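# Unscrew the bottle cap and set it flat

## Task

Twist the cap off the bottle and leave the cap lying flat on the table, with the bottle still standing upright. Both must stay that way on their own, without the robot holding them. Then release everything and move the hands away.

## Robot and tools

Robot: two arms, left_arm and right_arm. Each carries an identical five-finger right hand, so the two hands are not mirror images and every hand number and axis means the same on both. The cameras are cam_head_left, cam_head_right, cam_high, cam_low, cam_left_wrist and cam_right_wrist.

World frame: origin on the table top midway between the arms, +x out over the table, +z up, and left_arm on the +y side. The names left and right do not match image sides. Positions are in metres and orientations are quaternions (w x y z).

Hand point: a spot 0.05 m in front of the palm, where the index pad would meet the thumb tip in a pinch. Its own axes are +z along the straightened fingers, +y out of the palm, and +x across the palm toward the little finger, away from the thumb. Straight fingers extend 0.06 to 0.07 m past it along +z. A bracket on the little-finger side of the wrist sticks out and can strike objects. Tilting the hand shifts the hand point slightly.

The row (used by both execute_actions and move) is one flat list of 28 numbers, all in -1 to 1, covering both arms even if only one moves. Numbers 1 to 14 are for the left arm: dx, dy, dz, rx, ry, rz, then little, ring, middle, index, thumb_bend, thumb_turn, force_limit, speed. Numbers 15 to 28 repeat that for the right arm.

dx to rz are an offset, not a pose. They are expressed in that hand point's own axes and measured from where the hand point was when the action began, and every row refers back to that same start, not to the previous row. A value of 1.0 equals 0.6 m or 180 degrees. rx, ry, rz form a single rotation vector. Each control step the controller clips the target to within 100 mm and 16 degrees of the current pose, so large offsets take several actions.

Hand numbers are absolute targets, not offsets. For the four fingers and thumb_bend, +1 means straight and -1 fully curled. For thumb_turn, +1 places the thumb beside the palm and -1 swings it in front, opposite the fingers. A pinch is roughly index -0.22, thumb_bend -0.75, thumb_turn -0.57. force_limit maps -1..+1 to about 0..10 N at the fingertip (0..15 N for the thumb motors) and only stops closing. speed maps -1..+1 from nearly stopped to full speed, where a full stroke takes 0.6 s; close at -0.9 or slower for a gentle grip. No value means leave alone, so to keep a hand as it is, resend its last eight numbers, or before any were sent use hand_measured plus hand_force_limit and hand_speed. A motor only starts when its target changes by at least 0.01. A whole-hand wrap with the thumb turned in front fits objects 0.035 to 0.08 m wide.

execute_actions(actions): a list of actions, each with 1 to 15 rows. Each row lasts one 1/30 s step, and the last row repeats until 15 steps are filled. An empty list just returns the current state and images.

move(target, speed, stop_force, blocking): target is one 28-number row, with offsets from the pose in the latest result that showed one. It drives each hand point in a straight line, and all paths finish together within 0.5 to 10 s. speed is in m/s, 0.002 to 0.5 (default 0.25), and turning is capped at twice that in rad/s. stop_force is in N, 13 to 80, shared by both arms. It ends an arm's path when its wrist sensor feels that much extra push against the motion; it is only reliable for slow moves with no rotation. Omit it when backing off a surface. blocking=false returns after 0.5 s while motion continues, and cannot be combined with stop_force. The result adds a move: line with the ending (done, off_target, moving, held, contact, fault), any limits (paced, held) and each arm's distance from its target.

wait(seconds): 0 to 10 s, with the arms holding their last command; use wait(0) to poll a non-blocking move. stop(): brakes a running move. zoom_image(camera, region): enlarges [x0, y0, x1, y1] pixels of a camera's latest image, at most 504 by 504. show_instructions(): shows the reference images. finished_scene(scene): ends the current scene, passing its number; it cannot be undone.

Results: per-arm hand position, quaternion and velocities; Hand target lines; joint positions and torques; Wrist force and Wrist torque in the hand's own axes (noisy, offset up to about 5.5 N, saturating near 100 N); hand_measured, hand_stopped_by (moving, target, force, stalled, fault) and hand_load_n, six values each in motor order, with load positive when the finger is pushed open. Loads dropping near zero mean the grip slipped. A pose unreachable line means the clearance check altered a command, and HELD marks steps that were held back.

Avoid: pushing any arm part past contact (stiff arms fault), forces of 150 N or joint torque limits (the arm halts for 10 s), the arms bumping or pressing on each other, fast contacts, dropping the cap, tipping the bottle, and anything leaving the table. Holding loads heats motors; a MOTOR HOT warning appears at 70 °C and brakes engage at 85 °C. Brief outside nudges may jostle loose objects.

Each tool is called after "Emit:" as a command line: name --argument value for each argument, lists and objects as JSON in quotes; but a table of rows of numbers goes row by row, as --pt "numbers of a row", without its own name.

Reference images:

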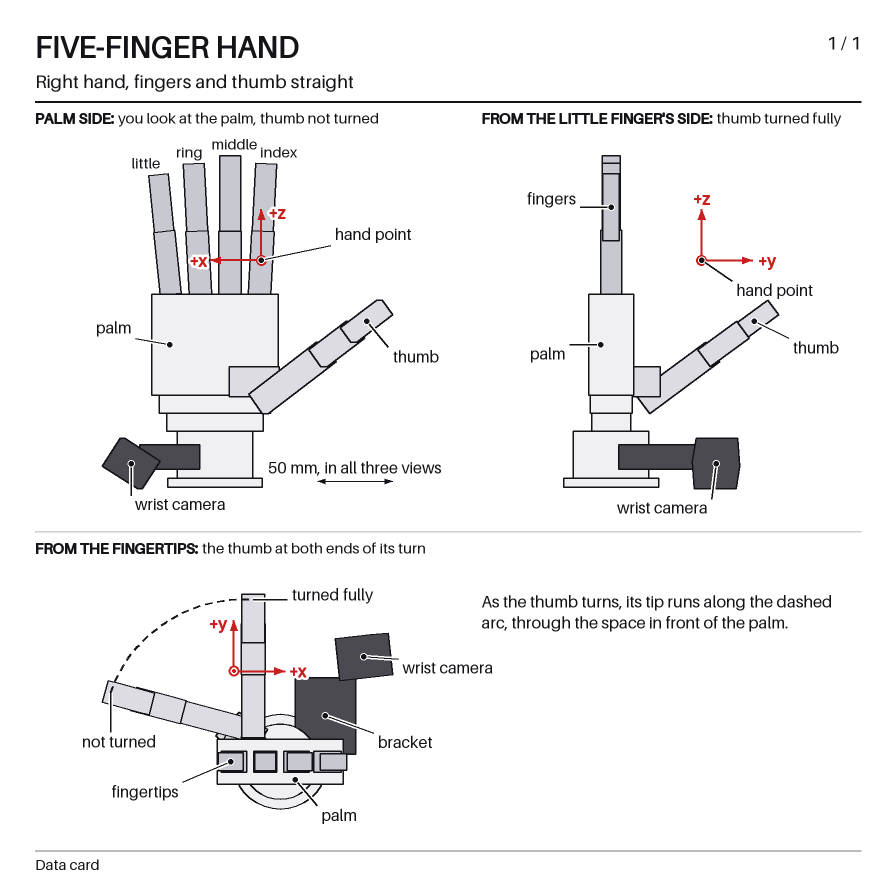

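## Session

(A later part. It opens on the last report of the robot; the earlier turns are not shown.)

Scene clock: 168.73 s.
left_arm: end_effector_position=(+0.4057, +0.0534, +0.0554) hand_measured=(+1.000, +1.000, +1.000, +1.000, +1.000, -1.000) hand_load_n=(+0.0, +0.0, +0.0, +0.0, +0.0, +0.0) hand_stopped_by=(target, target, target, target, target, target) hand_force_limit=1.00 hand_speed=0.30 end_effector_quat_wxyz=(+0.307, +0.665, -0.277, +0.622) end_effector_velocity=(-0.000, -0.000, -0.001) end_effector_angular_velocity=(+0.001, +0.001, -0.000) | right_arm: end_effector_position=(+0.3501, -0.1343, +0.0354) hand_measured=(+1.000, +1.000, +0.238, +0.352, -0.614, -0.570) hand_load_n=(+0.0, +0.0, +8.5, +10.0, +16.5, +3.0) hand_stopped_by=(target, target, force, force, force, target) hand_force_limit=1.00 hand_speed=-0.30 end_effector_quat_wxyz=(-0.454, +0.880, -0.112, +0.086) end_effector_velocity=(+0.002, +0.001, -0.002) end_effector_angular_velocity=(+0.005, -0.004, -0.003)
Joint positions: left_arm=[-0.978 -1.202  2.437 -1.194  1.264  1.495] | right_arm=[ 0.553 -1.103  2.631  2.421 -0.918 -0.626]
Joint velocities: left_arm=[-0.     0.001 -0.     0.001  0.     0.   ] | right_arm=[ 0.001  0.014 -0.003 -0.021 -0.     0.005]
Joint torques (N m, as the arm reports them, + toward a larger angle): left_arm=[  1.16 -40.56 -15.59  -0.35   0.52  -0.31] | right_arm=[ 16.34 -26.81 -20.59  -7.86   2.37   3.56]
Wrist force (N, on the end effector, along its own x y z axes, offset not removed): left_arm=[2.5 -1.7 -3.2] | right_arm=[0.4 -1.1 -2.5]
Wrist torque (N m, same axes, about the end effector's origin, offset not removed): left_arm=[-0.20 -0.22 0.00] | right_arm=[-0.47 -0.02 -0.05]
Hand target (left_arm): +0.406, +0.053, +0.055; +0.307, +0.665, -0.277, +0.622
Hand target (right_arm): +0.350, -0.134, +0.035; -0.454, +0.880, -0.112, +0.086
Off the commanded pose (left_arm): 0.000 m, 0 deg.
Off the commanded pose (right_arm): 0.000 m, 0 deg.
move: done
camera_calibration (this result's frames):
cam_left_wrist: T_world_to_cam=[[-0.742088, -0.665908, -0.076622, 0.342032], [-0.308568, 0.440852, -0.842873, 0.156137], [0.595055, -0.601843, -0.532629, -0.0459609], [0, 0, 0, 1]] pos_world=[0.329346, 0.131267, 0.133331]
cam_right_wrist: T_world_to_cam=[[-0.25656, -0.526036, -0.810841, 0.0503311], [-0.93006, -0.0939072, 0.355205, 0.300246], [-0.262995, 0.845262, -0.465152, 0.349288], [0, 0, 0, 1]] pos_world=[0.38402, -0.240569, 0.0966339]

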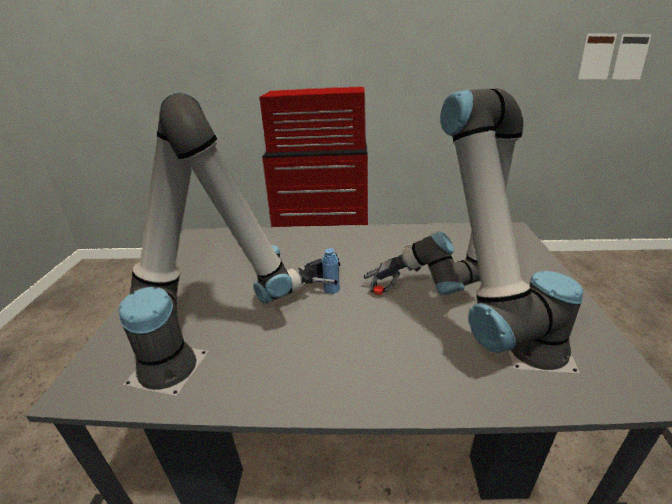

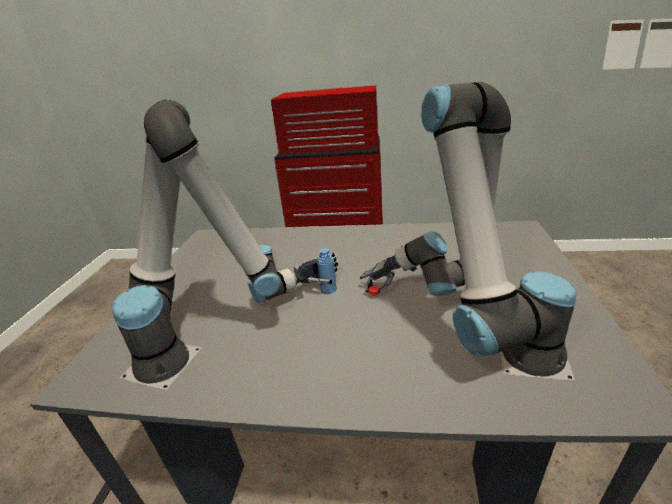

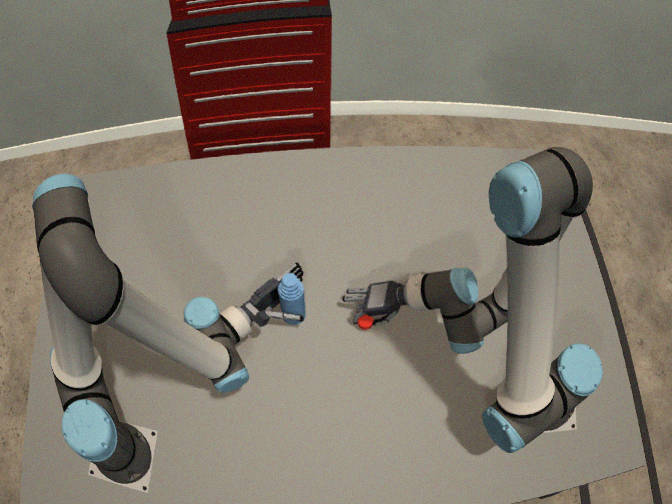

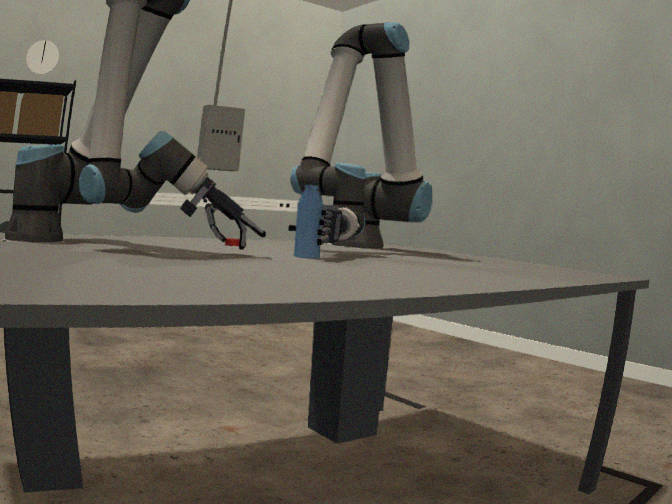

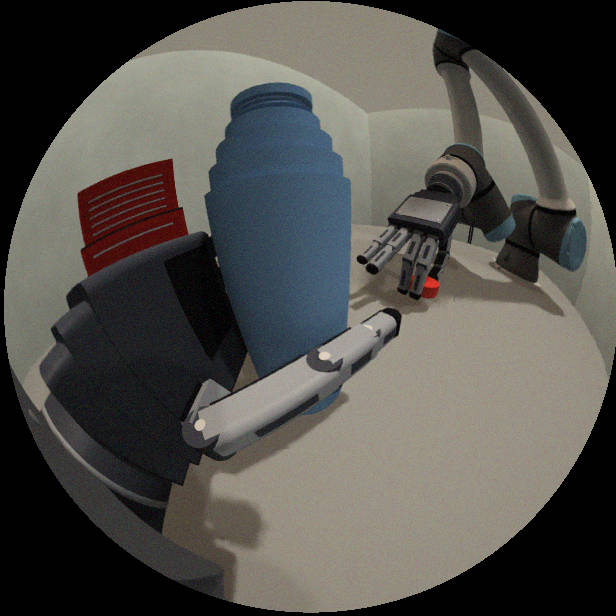

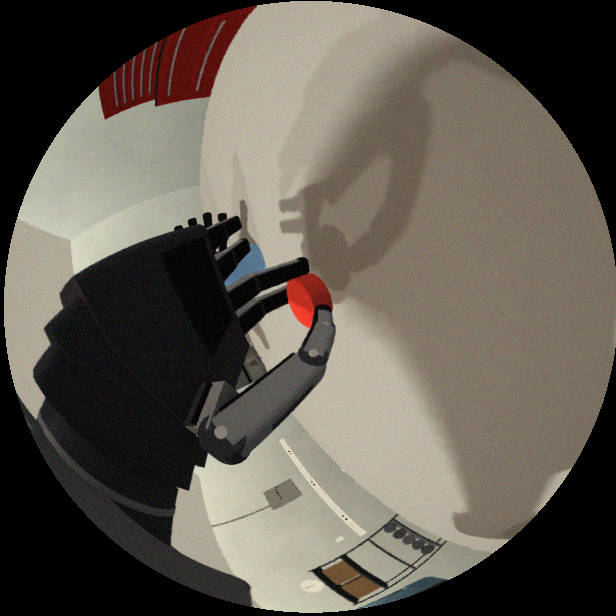

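Emit:
move --target '[0,0,0,0,0,0,1,1,1,1,1,-1,1,0.3, 0,0.02,0.0146,0,0,0,1,1,-0.6,-0.6,-0.8,-0.57,1,-0.3]' --speed 0.015 --stop_force 13

Emit:
move --target '[0,0,-0.3,0,0,0,1,1,1,1,1,-1,1,0.3, 0,0,0,0,0,0,1,1,0.7,0.7,-0.2,-0.57,1,-0.3]' --speed 0.2

Emit:
move --target '[0.2,0,-0.1,0,0,0,1,1,1,1,1,-1,1,0.3, 0,-0.2,-0.15,0,0,0,1,1,0.7,0.7,-0.2,-0.57,1,-0.3]' --speed 0.3

Scene clock: 170.23 s.
left_arm: end_effector_position=(+0.4057, +0.0534, +0.0554) hand_measured=(+1.000, +1.000, +1.000, +1.000, +1.000, -1.000) hand_load_n=(+0.0, +0.0, +0.0, +0.0, +0.0, +0.0) hand_stopped_by=(target, target, target, target, target, target) hand_force_limit=1.00 hand_speed=0.30 end_effector_quat_wxyz=(+0.307, +0.665, -0.277, +0.622) end_effector_velocity=(+0.000, +0.000, -0.000) end_effector_angular_velocity=(-0.000, -0.000, +0.000) | right_arm: end_effector_position=(+0.3509, -0.1342, +0.0210) hand_measured=(+1.000, +1.000, +0.238, +0.352, -0.614, -0.570) hand_load_n=(+0.0, +0.0, +7.5, +10.0, +17.0, +3.0) hand_stopped_by=(target, target, force, force, force, target) hand_force_limit=1.00 hand_speed=-0.30 end_effector_quat_wxyz=(-0.454, +0.880, -0.112, +0.086) end_effector_velocity=(-0.000, -0.000, -0.003) end_effector_angular_velocity=(-0.000, +0.000, +0.000)
Joint positions: left_arm=[-0.978 -1.202  2.437 -1.194  1.264  1.495] | right_arm=[ 0.553 -1.055  2.627  2.376 -0.917 -0.627]
Joint velocities: left_arm=[ 0.     0.     0.    -0.001  0.    -0.   ] | right_arm=[-0.     0.011  0.    -0.011  0.    -0.   ]
Joint torques (N m, as the arm reports them, + toward a larger angle): left_arm=[  0.79 -40.84 -15.53  -0.25   0.54  -0.37] | right_arm=[-15.78 -19.2  -14.46  -2.99   1.8   -4.07]
Wrist force (N, on the end effector, along its own x y z axes, offset not removed): left_arm=[1.6 -1.5 -2.6] | right_arm=[6.7 -13.6 -15.4]
Wrist torque (N m, same axes, about the end effector's origin, offset not removed): left_arm=[-0.35 -0.28 0.05] | right_arm=[0.67 -0.59 0.42]
Hand target (left_arm): +0.406, +0.053, +0.055; +0.307, +0.665, -0.277, +0.622
Hand target (right_arm): +0.351, -0.134, +0.021; -0.454, +0.880, -0.112, +0.086
Off the commanded pose (left_arm): 0.000 m, 0 deg.
Off the commanded pose (right_arm): 0.000 m, 0 deg.
move: done
camera_calibration (this result's frames):
cam_left_wrist: T_world_to_cam=[[-0.742089, -0.665908, -0.076622, 0.342032], [-0.308568, 0.440852, -0.842873, 0.156137], [0.595055, -0.601844, -0.532629, -0.0459607], [0, 0, 0, 1]] pos_world=[0.329346, 0.131267, 0.133331]
cam_right_wrist: T_world_to_cam=[[-0.256369, -0.525929, -0.810971, 0.03885], [-0.930106, -0.0940732, 0.355039, 0.306117], [-0.263016, 0.84531, -0.465053, 0.342714], [0, 0, 0, 1]] pos_world=[0.384821, -0.24047, 0.0822028]

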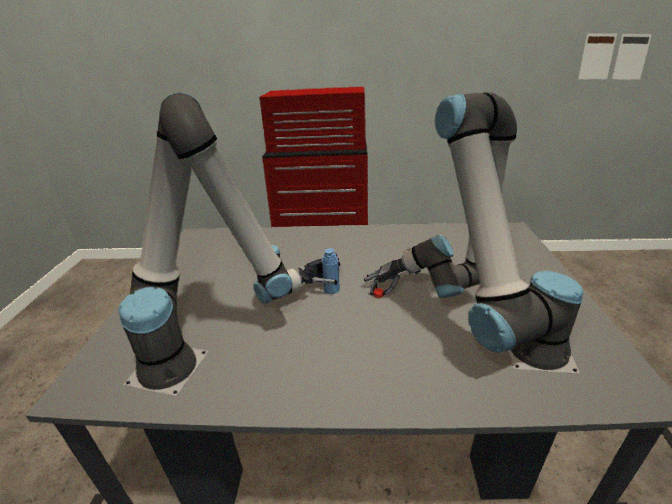

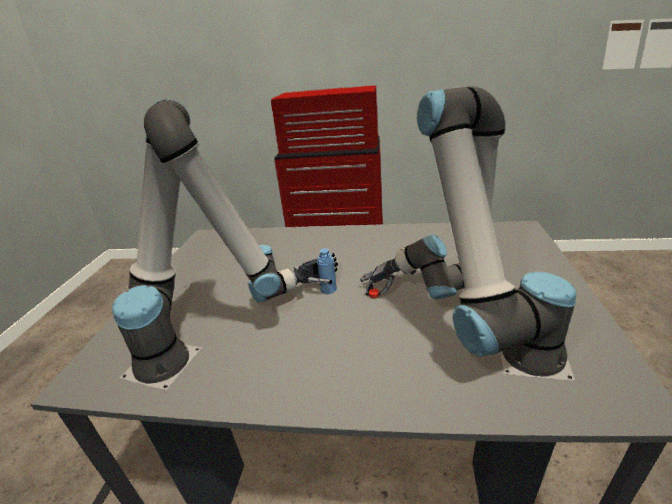

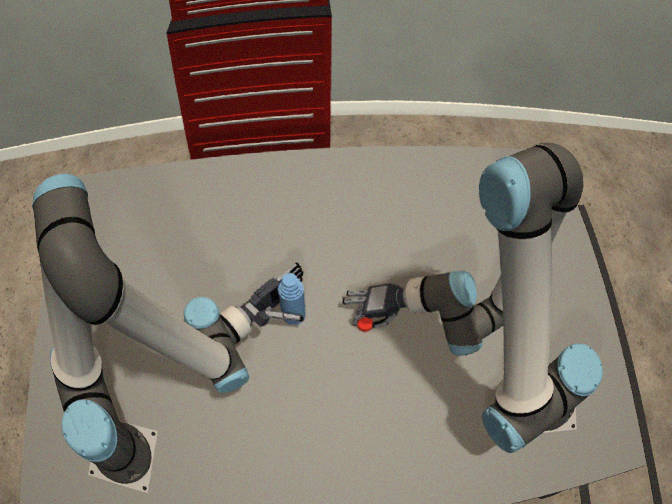

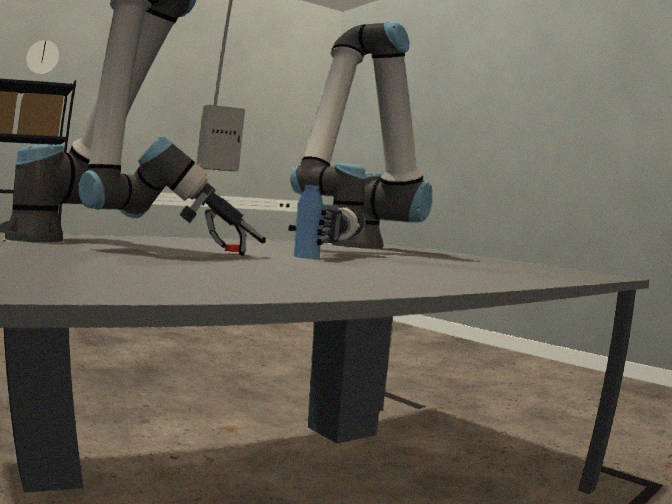

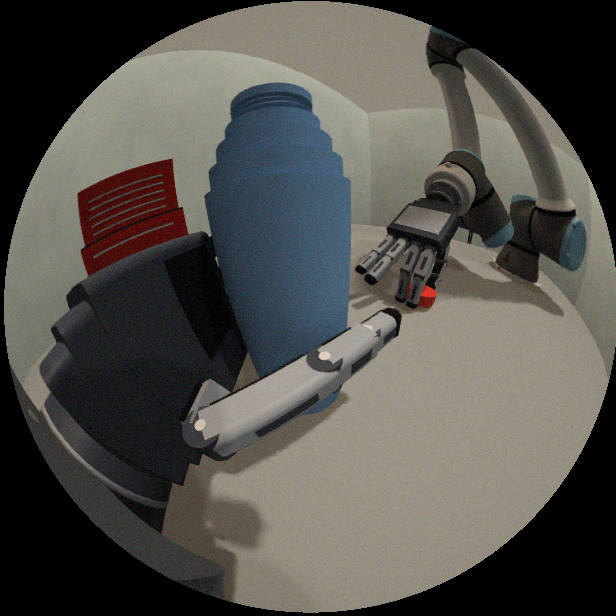

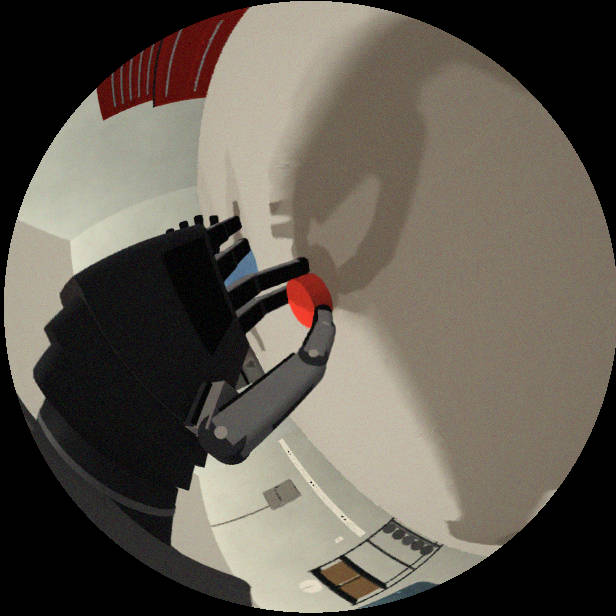

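Scene clock: 171.80 s.
left_arm: end_effector_position=(+0.2879, +0.1888, +0.0624) hand_measured=(+1.000, +1.000, +1.000, +1.000, +1.000, -1.000) hand_load_n=(+0.0, +0.0, +0.0, +0.0, +0.0, +0.0) hand_stopped_by=(target, target, target, target, target, target) hand_force_limit=1.00 hand_speed=0.30 end_effector_quat_wxyz=(+0.307, +0.665, -0.277, +0.621) end_effector_velocity=(-0.003, +0.002, -0.000) end_effector_angular_velocity=(+0.002, -0.000, +0.002) | right_arm: end_effector_position=(+0.3509, -0.1342, +0.0210) hand_measured=(+1.000, +1.000, +0.700, +0.700, -0.200, -0.570) hand_load_n=(+0.0, +0.0, +0.0, +0.0, +0.0, +0.0) hand_stopped_by=(target, target, target, target, target, target) hand_force_limit=1.00 hand_speed=-0.30 end_effector_quat_wxyz=(-0.454, +0.880, -0.112, +0.086) end_effector_velocity=(+0.001, +0.000, +0.001) end_effector_angular_velocity=(+0.001, -0.003, -0.000)
Joint positions: left_arm=[-1.227 -1.391  2.8   -1.362  1.015  1.483] | right_arm=[ 0.553 -1.055  2.627  2.376 -0.917 -0.627]
Joint velocities: left_arm=[-0.014 -0.005  0.008 -0.001 -0.016 -0.   ] | right_arm=[ 0.    -0.    -0.001 -0.002 -0.    -0.   ]
Joint torques (N m, as the arm reports them, + toward a larger angle): left_arm=[-12.07 -32.59   0.56  -3.4   -2.61  -1.91] | right_arm=[ -6.64 -57.26   0.16   0.12  -2.66  -1.21]
Wrist force (N, on the end effector, along its own x y z axes, offset not removed): left_arm=[0.6 -0.1 -5.5] | right_arm=[1.9 3.6 -0.1]
Wrist torque (N m, same axes, about the end effector's origin, offset not removed): left_arm=[0.16 0.13 0.03] | right_arm=[0.47 -0.04 0.36]
Hand target (left_arm): +0.288, +0.189, +0.062; +0.307, +0.665, -0.277, +0.622
Hand target (right_arm): +0.351, -0.134, +0.021; -0.454, +0.880, -0.112, +0.086
Off the commanded pose (left_arm): 0.001 m, 0 deg.
Off the commanded pose (right_arm): 0.000 m, 0 deg.
move: done
camera_calibration (this result's frames):
cam_left_wrist: T_world_to_cam=[[-0.742322, -0.665658, -0.0765353, 0.345353], [-0.308504, 0.440943, -0.842849, 0.0659247], [0.594796, -0.602054, -0.53268, 0.109441], [0, 0, 0, 1]] pos_world=[0.211606, 0.266707, 0.140293]
cam_right_wrist: T_world_to_cam=[[-0.256334, -0.525911, -0.810994, 0.0388605], [-0.93012, -0.0940866, 0.355, 0.306146], [-0.263002, 0.84532, -0.465042, 0.342714], [0, 0, 0, 1]] pos_world=[0.384848, -0.240462, 0.0822106]

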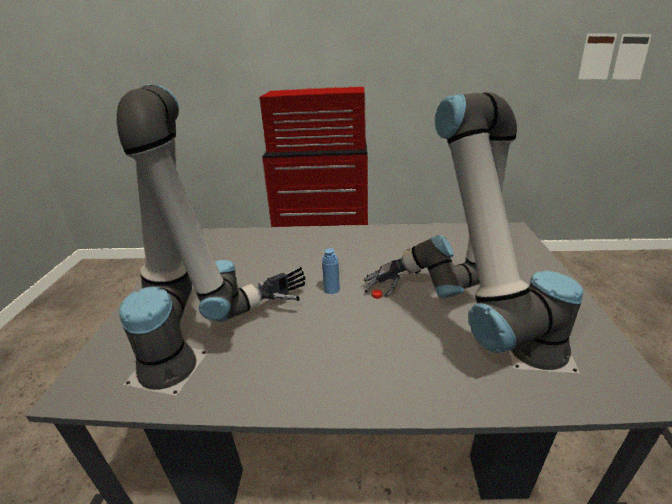

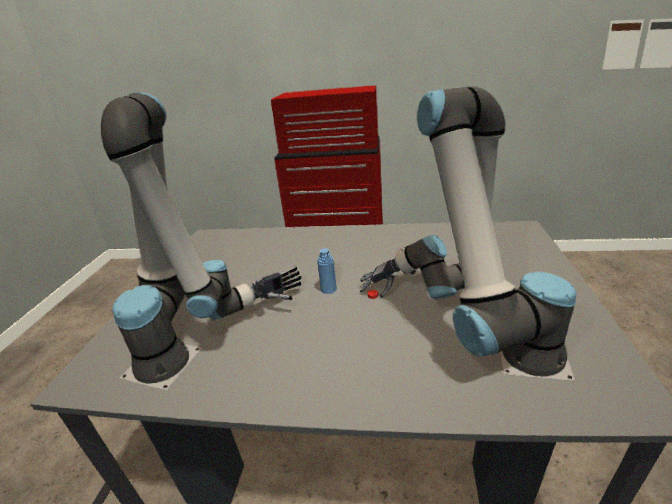

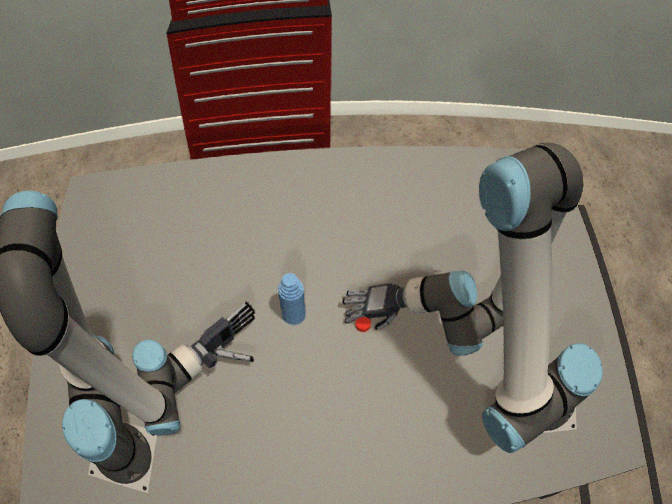

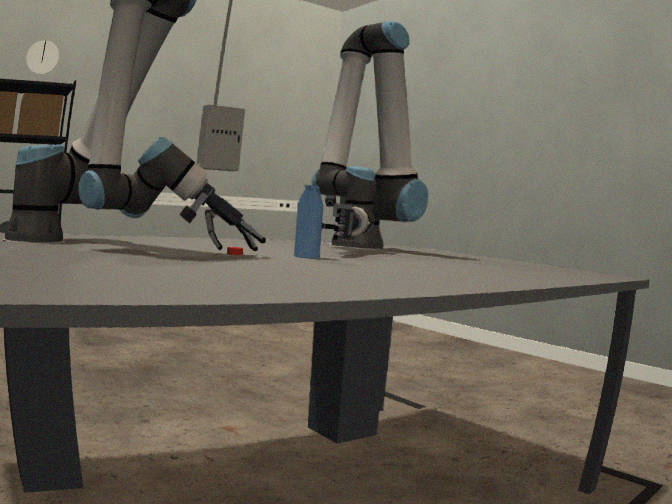

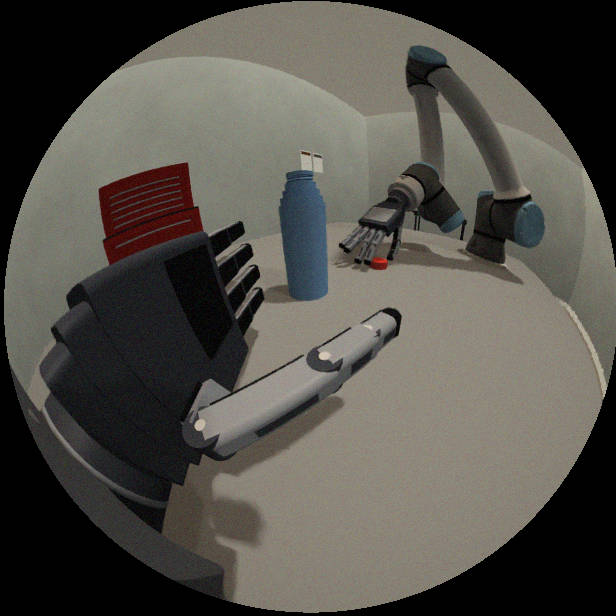

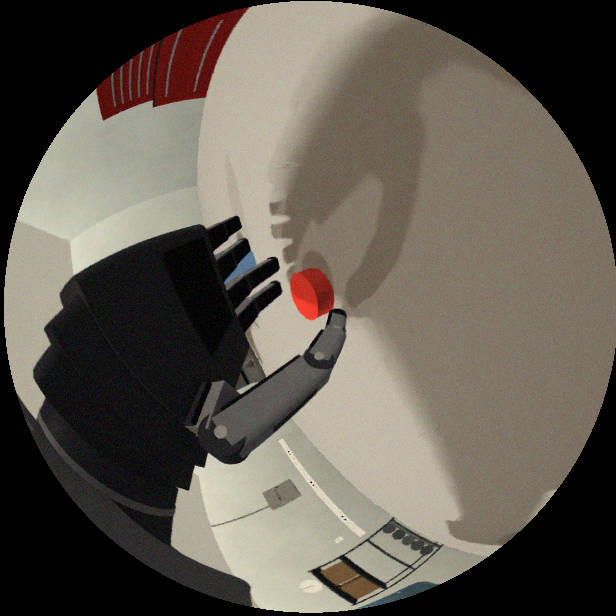

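Scene clock: 173.03 s.
left_arm: end_effector_position=(+0.2761, +0.2093, +0.1118) hand_measured=(+1.000, +1.000, +1.000, +1.000, +1.000, -1.000) hand_load_n=(+0.0, +0.0, +0.0, +0.0, +0.0, +0.0) hand_stopped_by=(target, target, target, target, target, target) hand_force_limit=1.00 hand_speed=0.30 end_effector_quat_wxyz=(+0.314, +0.657, -0.275, +0.628) end_effector_velocity=(+0.000, -0.000, +0.000) end_effector_angular_velocity=(+0.000, +0.000, +0.000) | right_arm: end_effector_position=(+0.3421, -0.1367, +0.1708) hand_measured=(+1.000, +1.000, +0.700, +0.700, -0.200, -0.570) hand_load_n=(+0.0, +0.0, +0.0, +0.0, +0.0, +0.0) hand_stopped_by=(target, target, target, target, target, target) hand_force_limit=1.00 hand_speed=-0.30 end_effector_quat_wxyz=(-0.454, +0.880, -0.112, +0.086) end_effector_velocity=(+0.000, -0.001, +0.002) end_effector_angular_velocity=(-0.006, +0.004, +0.002)
Joint positions: left_arm=[-1.267 -1.648  2.833 -1.169  0.982  1.494] | right_arm=[ 0.556 -1.539  2.61   2.874 -0.919 -0.623]
Joint velocities: left_arm=[ 0.001 -0.001 -0.001  0.002  0.    -0.   ] | right_arm=[-0.001 -0.011 -0.004  0.025 -0.001 -0.006]
Joint torques (N m, as the arm reports them, + toward a larger angle): left_arm=[ 11.41 -19.38 -26.37   0.51   2.63  -2.  ] | right_arm=[-16.82 -38.4  -38.26   0.09  -2.73  -4.2 ]
Wrist force (N, on the end effector, along its own x y z axes, offset not removed): left_arm=[-1.5 0.7 -2.9] | right_arm=[-1.5 3.7 -6.3]
Wrist torque (N m, same axes, about the end effector's origin, offset not removed): left_arm=[0.14 0.35 -0.04] | right_arm=[1.01 0.33 0.19]
Hand target (left_arm): +0.276, +0.209, +0.112; +0.314, +0.657, -0.275, +0.628
Hand target (right_arm): +0.342, -0.137, +0.171; -0.454, +0.880, -0.112, +0.086
Off the commanded pose (left_arm): 0.079 m, 2 deg.
Off the commanded pose (right_arm): 0.000 m, 0 deg.
move: held (left_arm); limits=held; held on 23 of 37 steps (left_arm), including the last (left_arm)
pose unreachable (left arm): on one or more control steps of this call, first in action 0 (counted from 0), this arm could not follow its commanded pose, so it was not sent that pose on those steps. On the call's last step it was still not sent that pose. It may still have moved: this result reports where it is.
cause: the commanded pose would bring two parts of the arm too close to each other (joints 3 (elbow) to 5 (wrist 2) lie between them).
camera_calibration (this result's frames):
cam_left_wrist: T_world_to_cam=[[-0.746046, -0.661956, -0.0723121, 0.353867], [-0.293791, 0.42466, -0.856359, 0.0957386], [0.59758, -0.617639, -0.511293, 0.155223], [0, 0, 0, 1]] pos_world=[0.19937, 0.28946, 0.18694]
cam_right_wrist: T_world_to_cam=[[-0.256146, -0.525261, -0.811474, 0.156857], [-0.93031, -0.0940218, 0.354517, 0.244726], [-0.26251, 0.845731, -0.464572, 0.411985], [0, 0, 0, 1]] pos_world=[0.375999, -0.243028, 0.231922]

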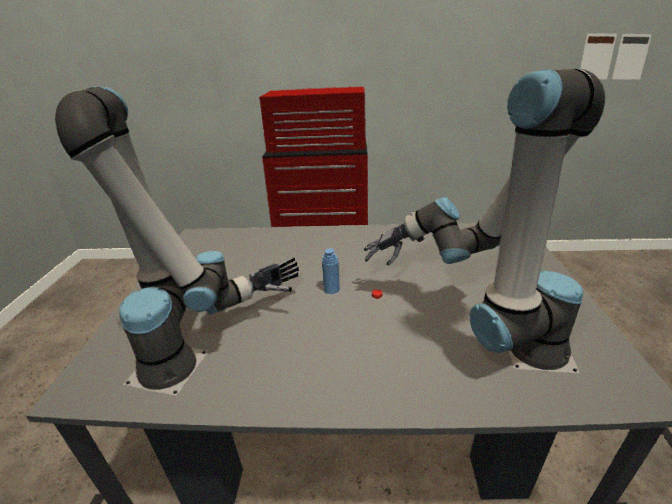

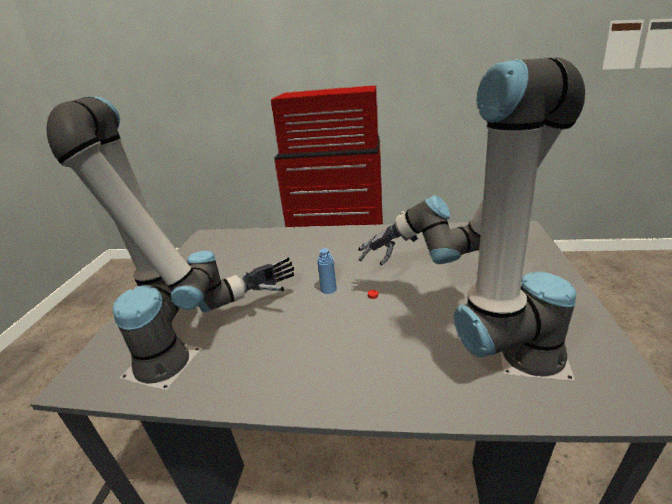

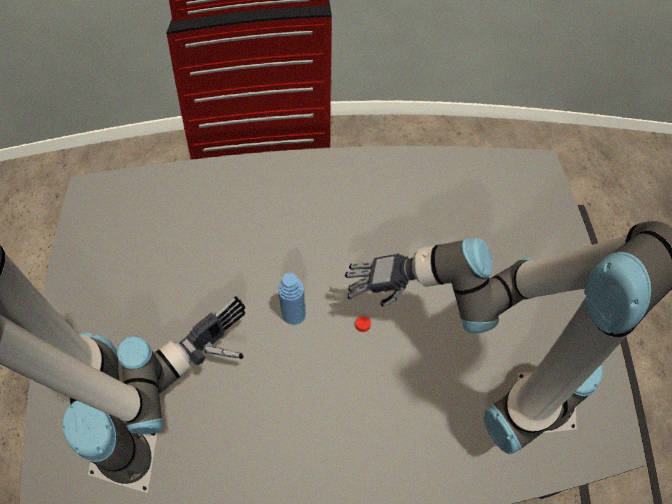

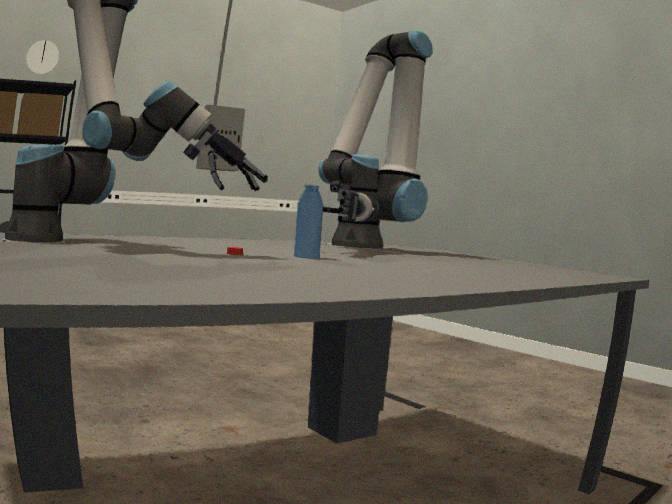

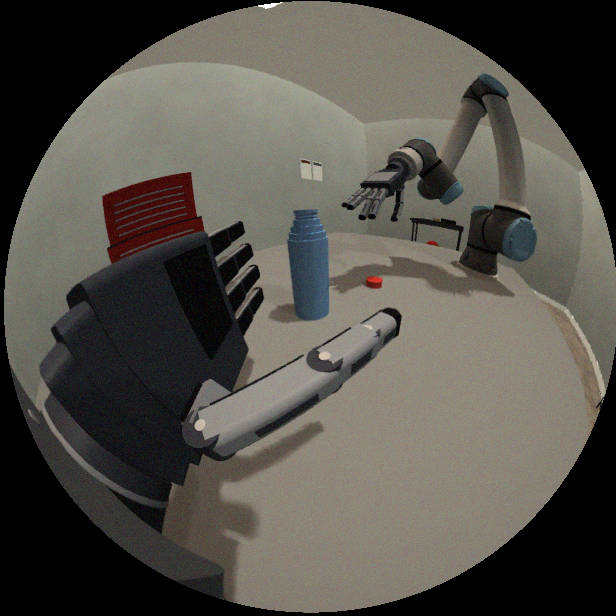

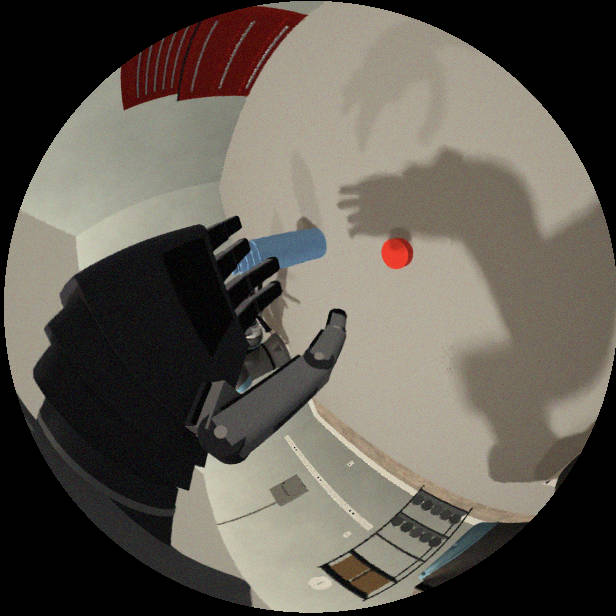

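Emit:
finished_scene --scene 1

The scene is finished: the task was done.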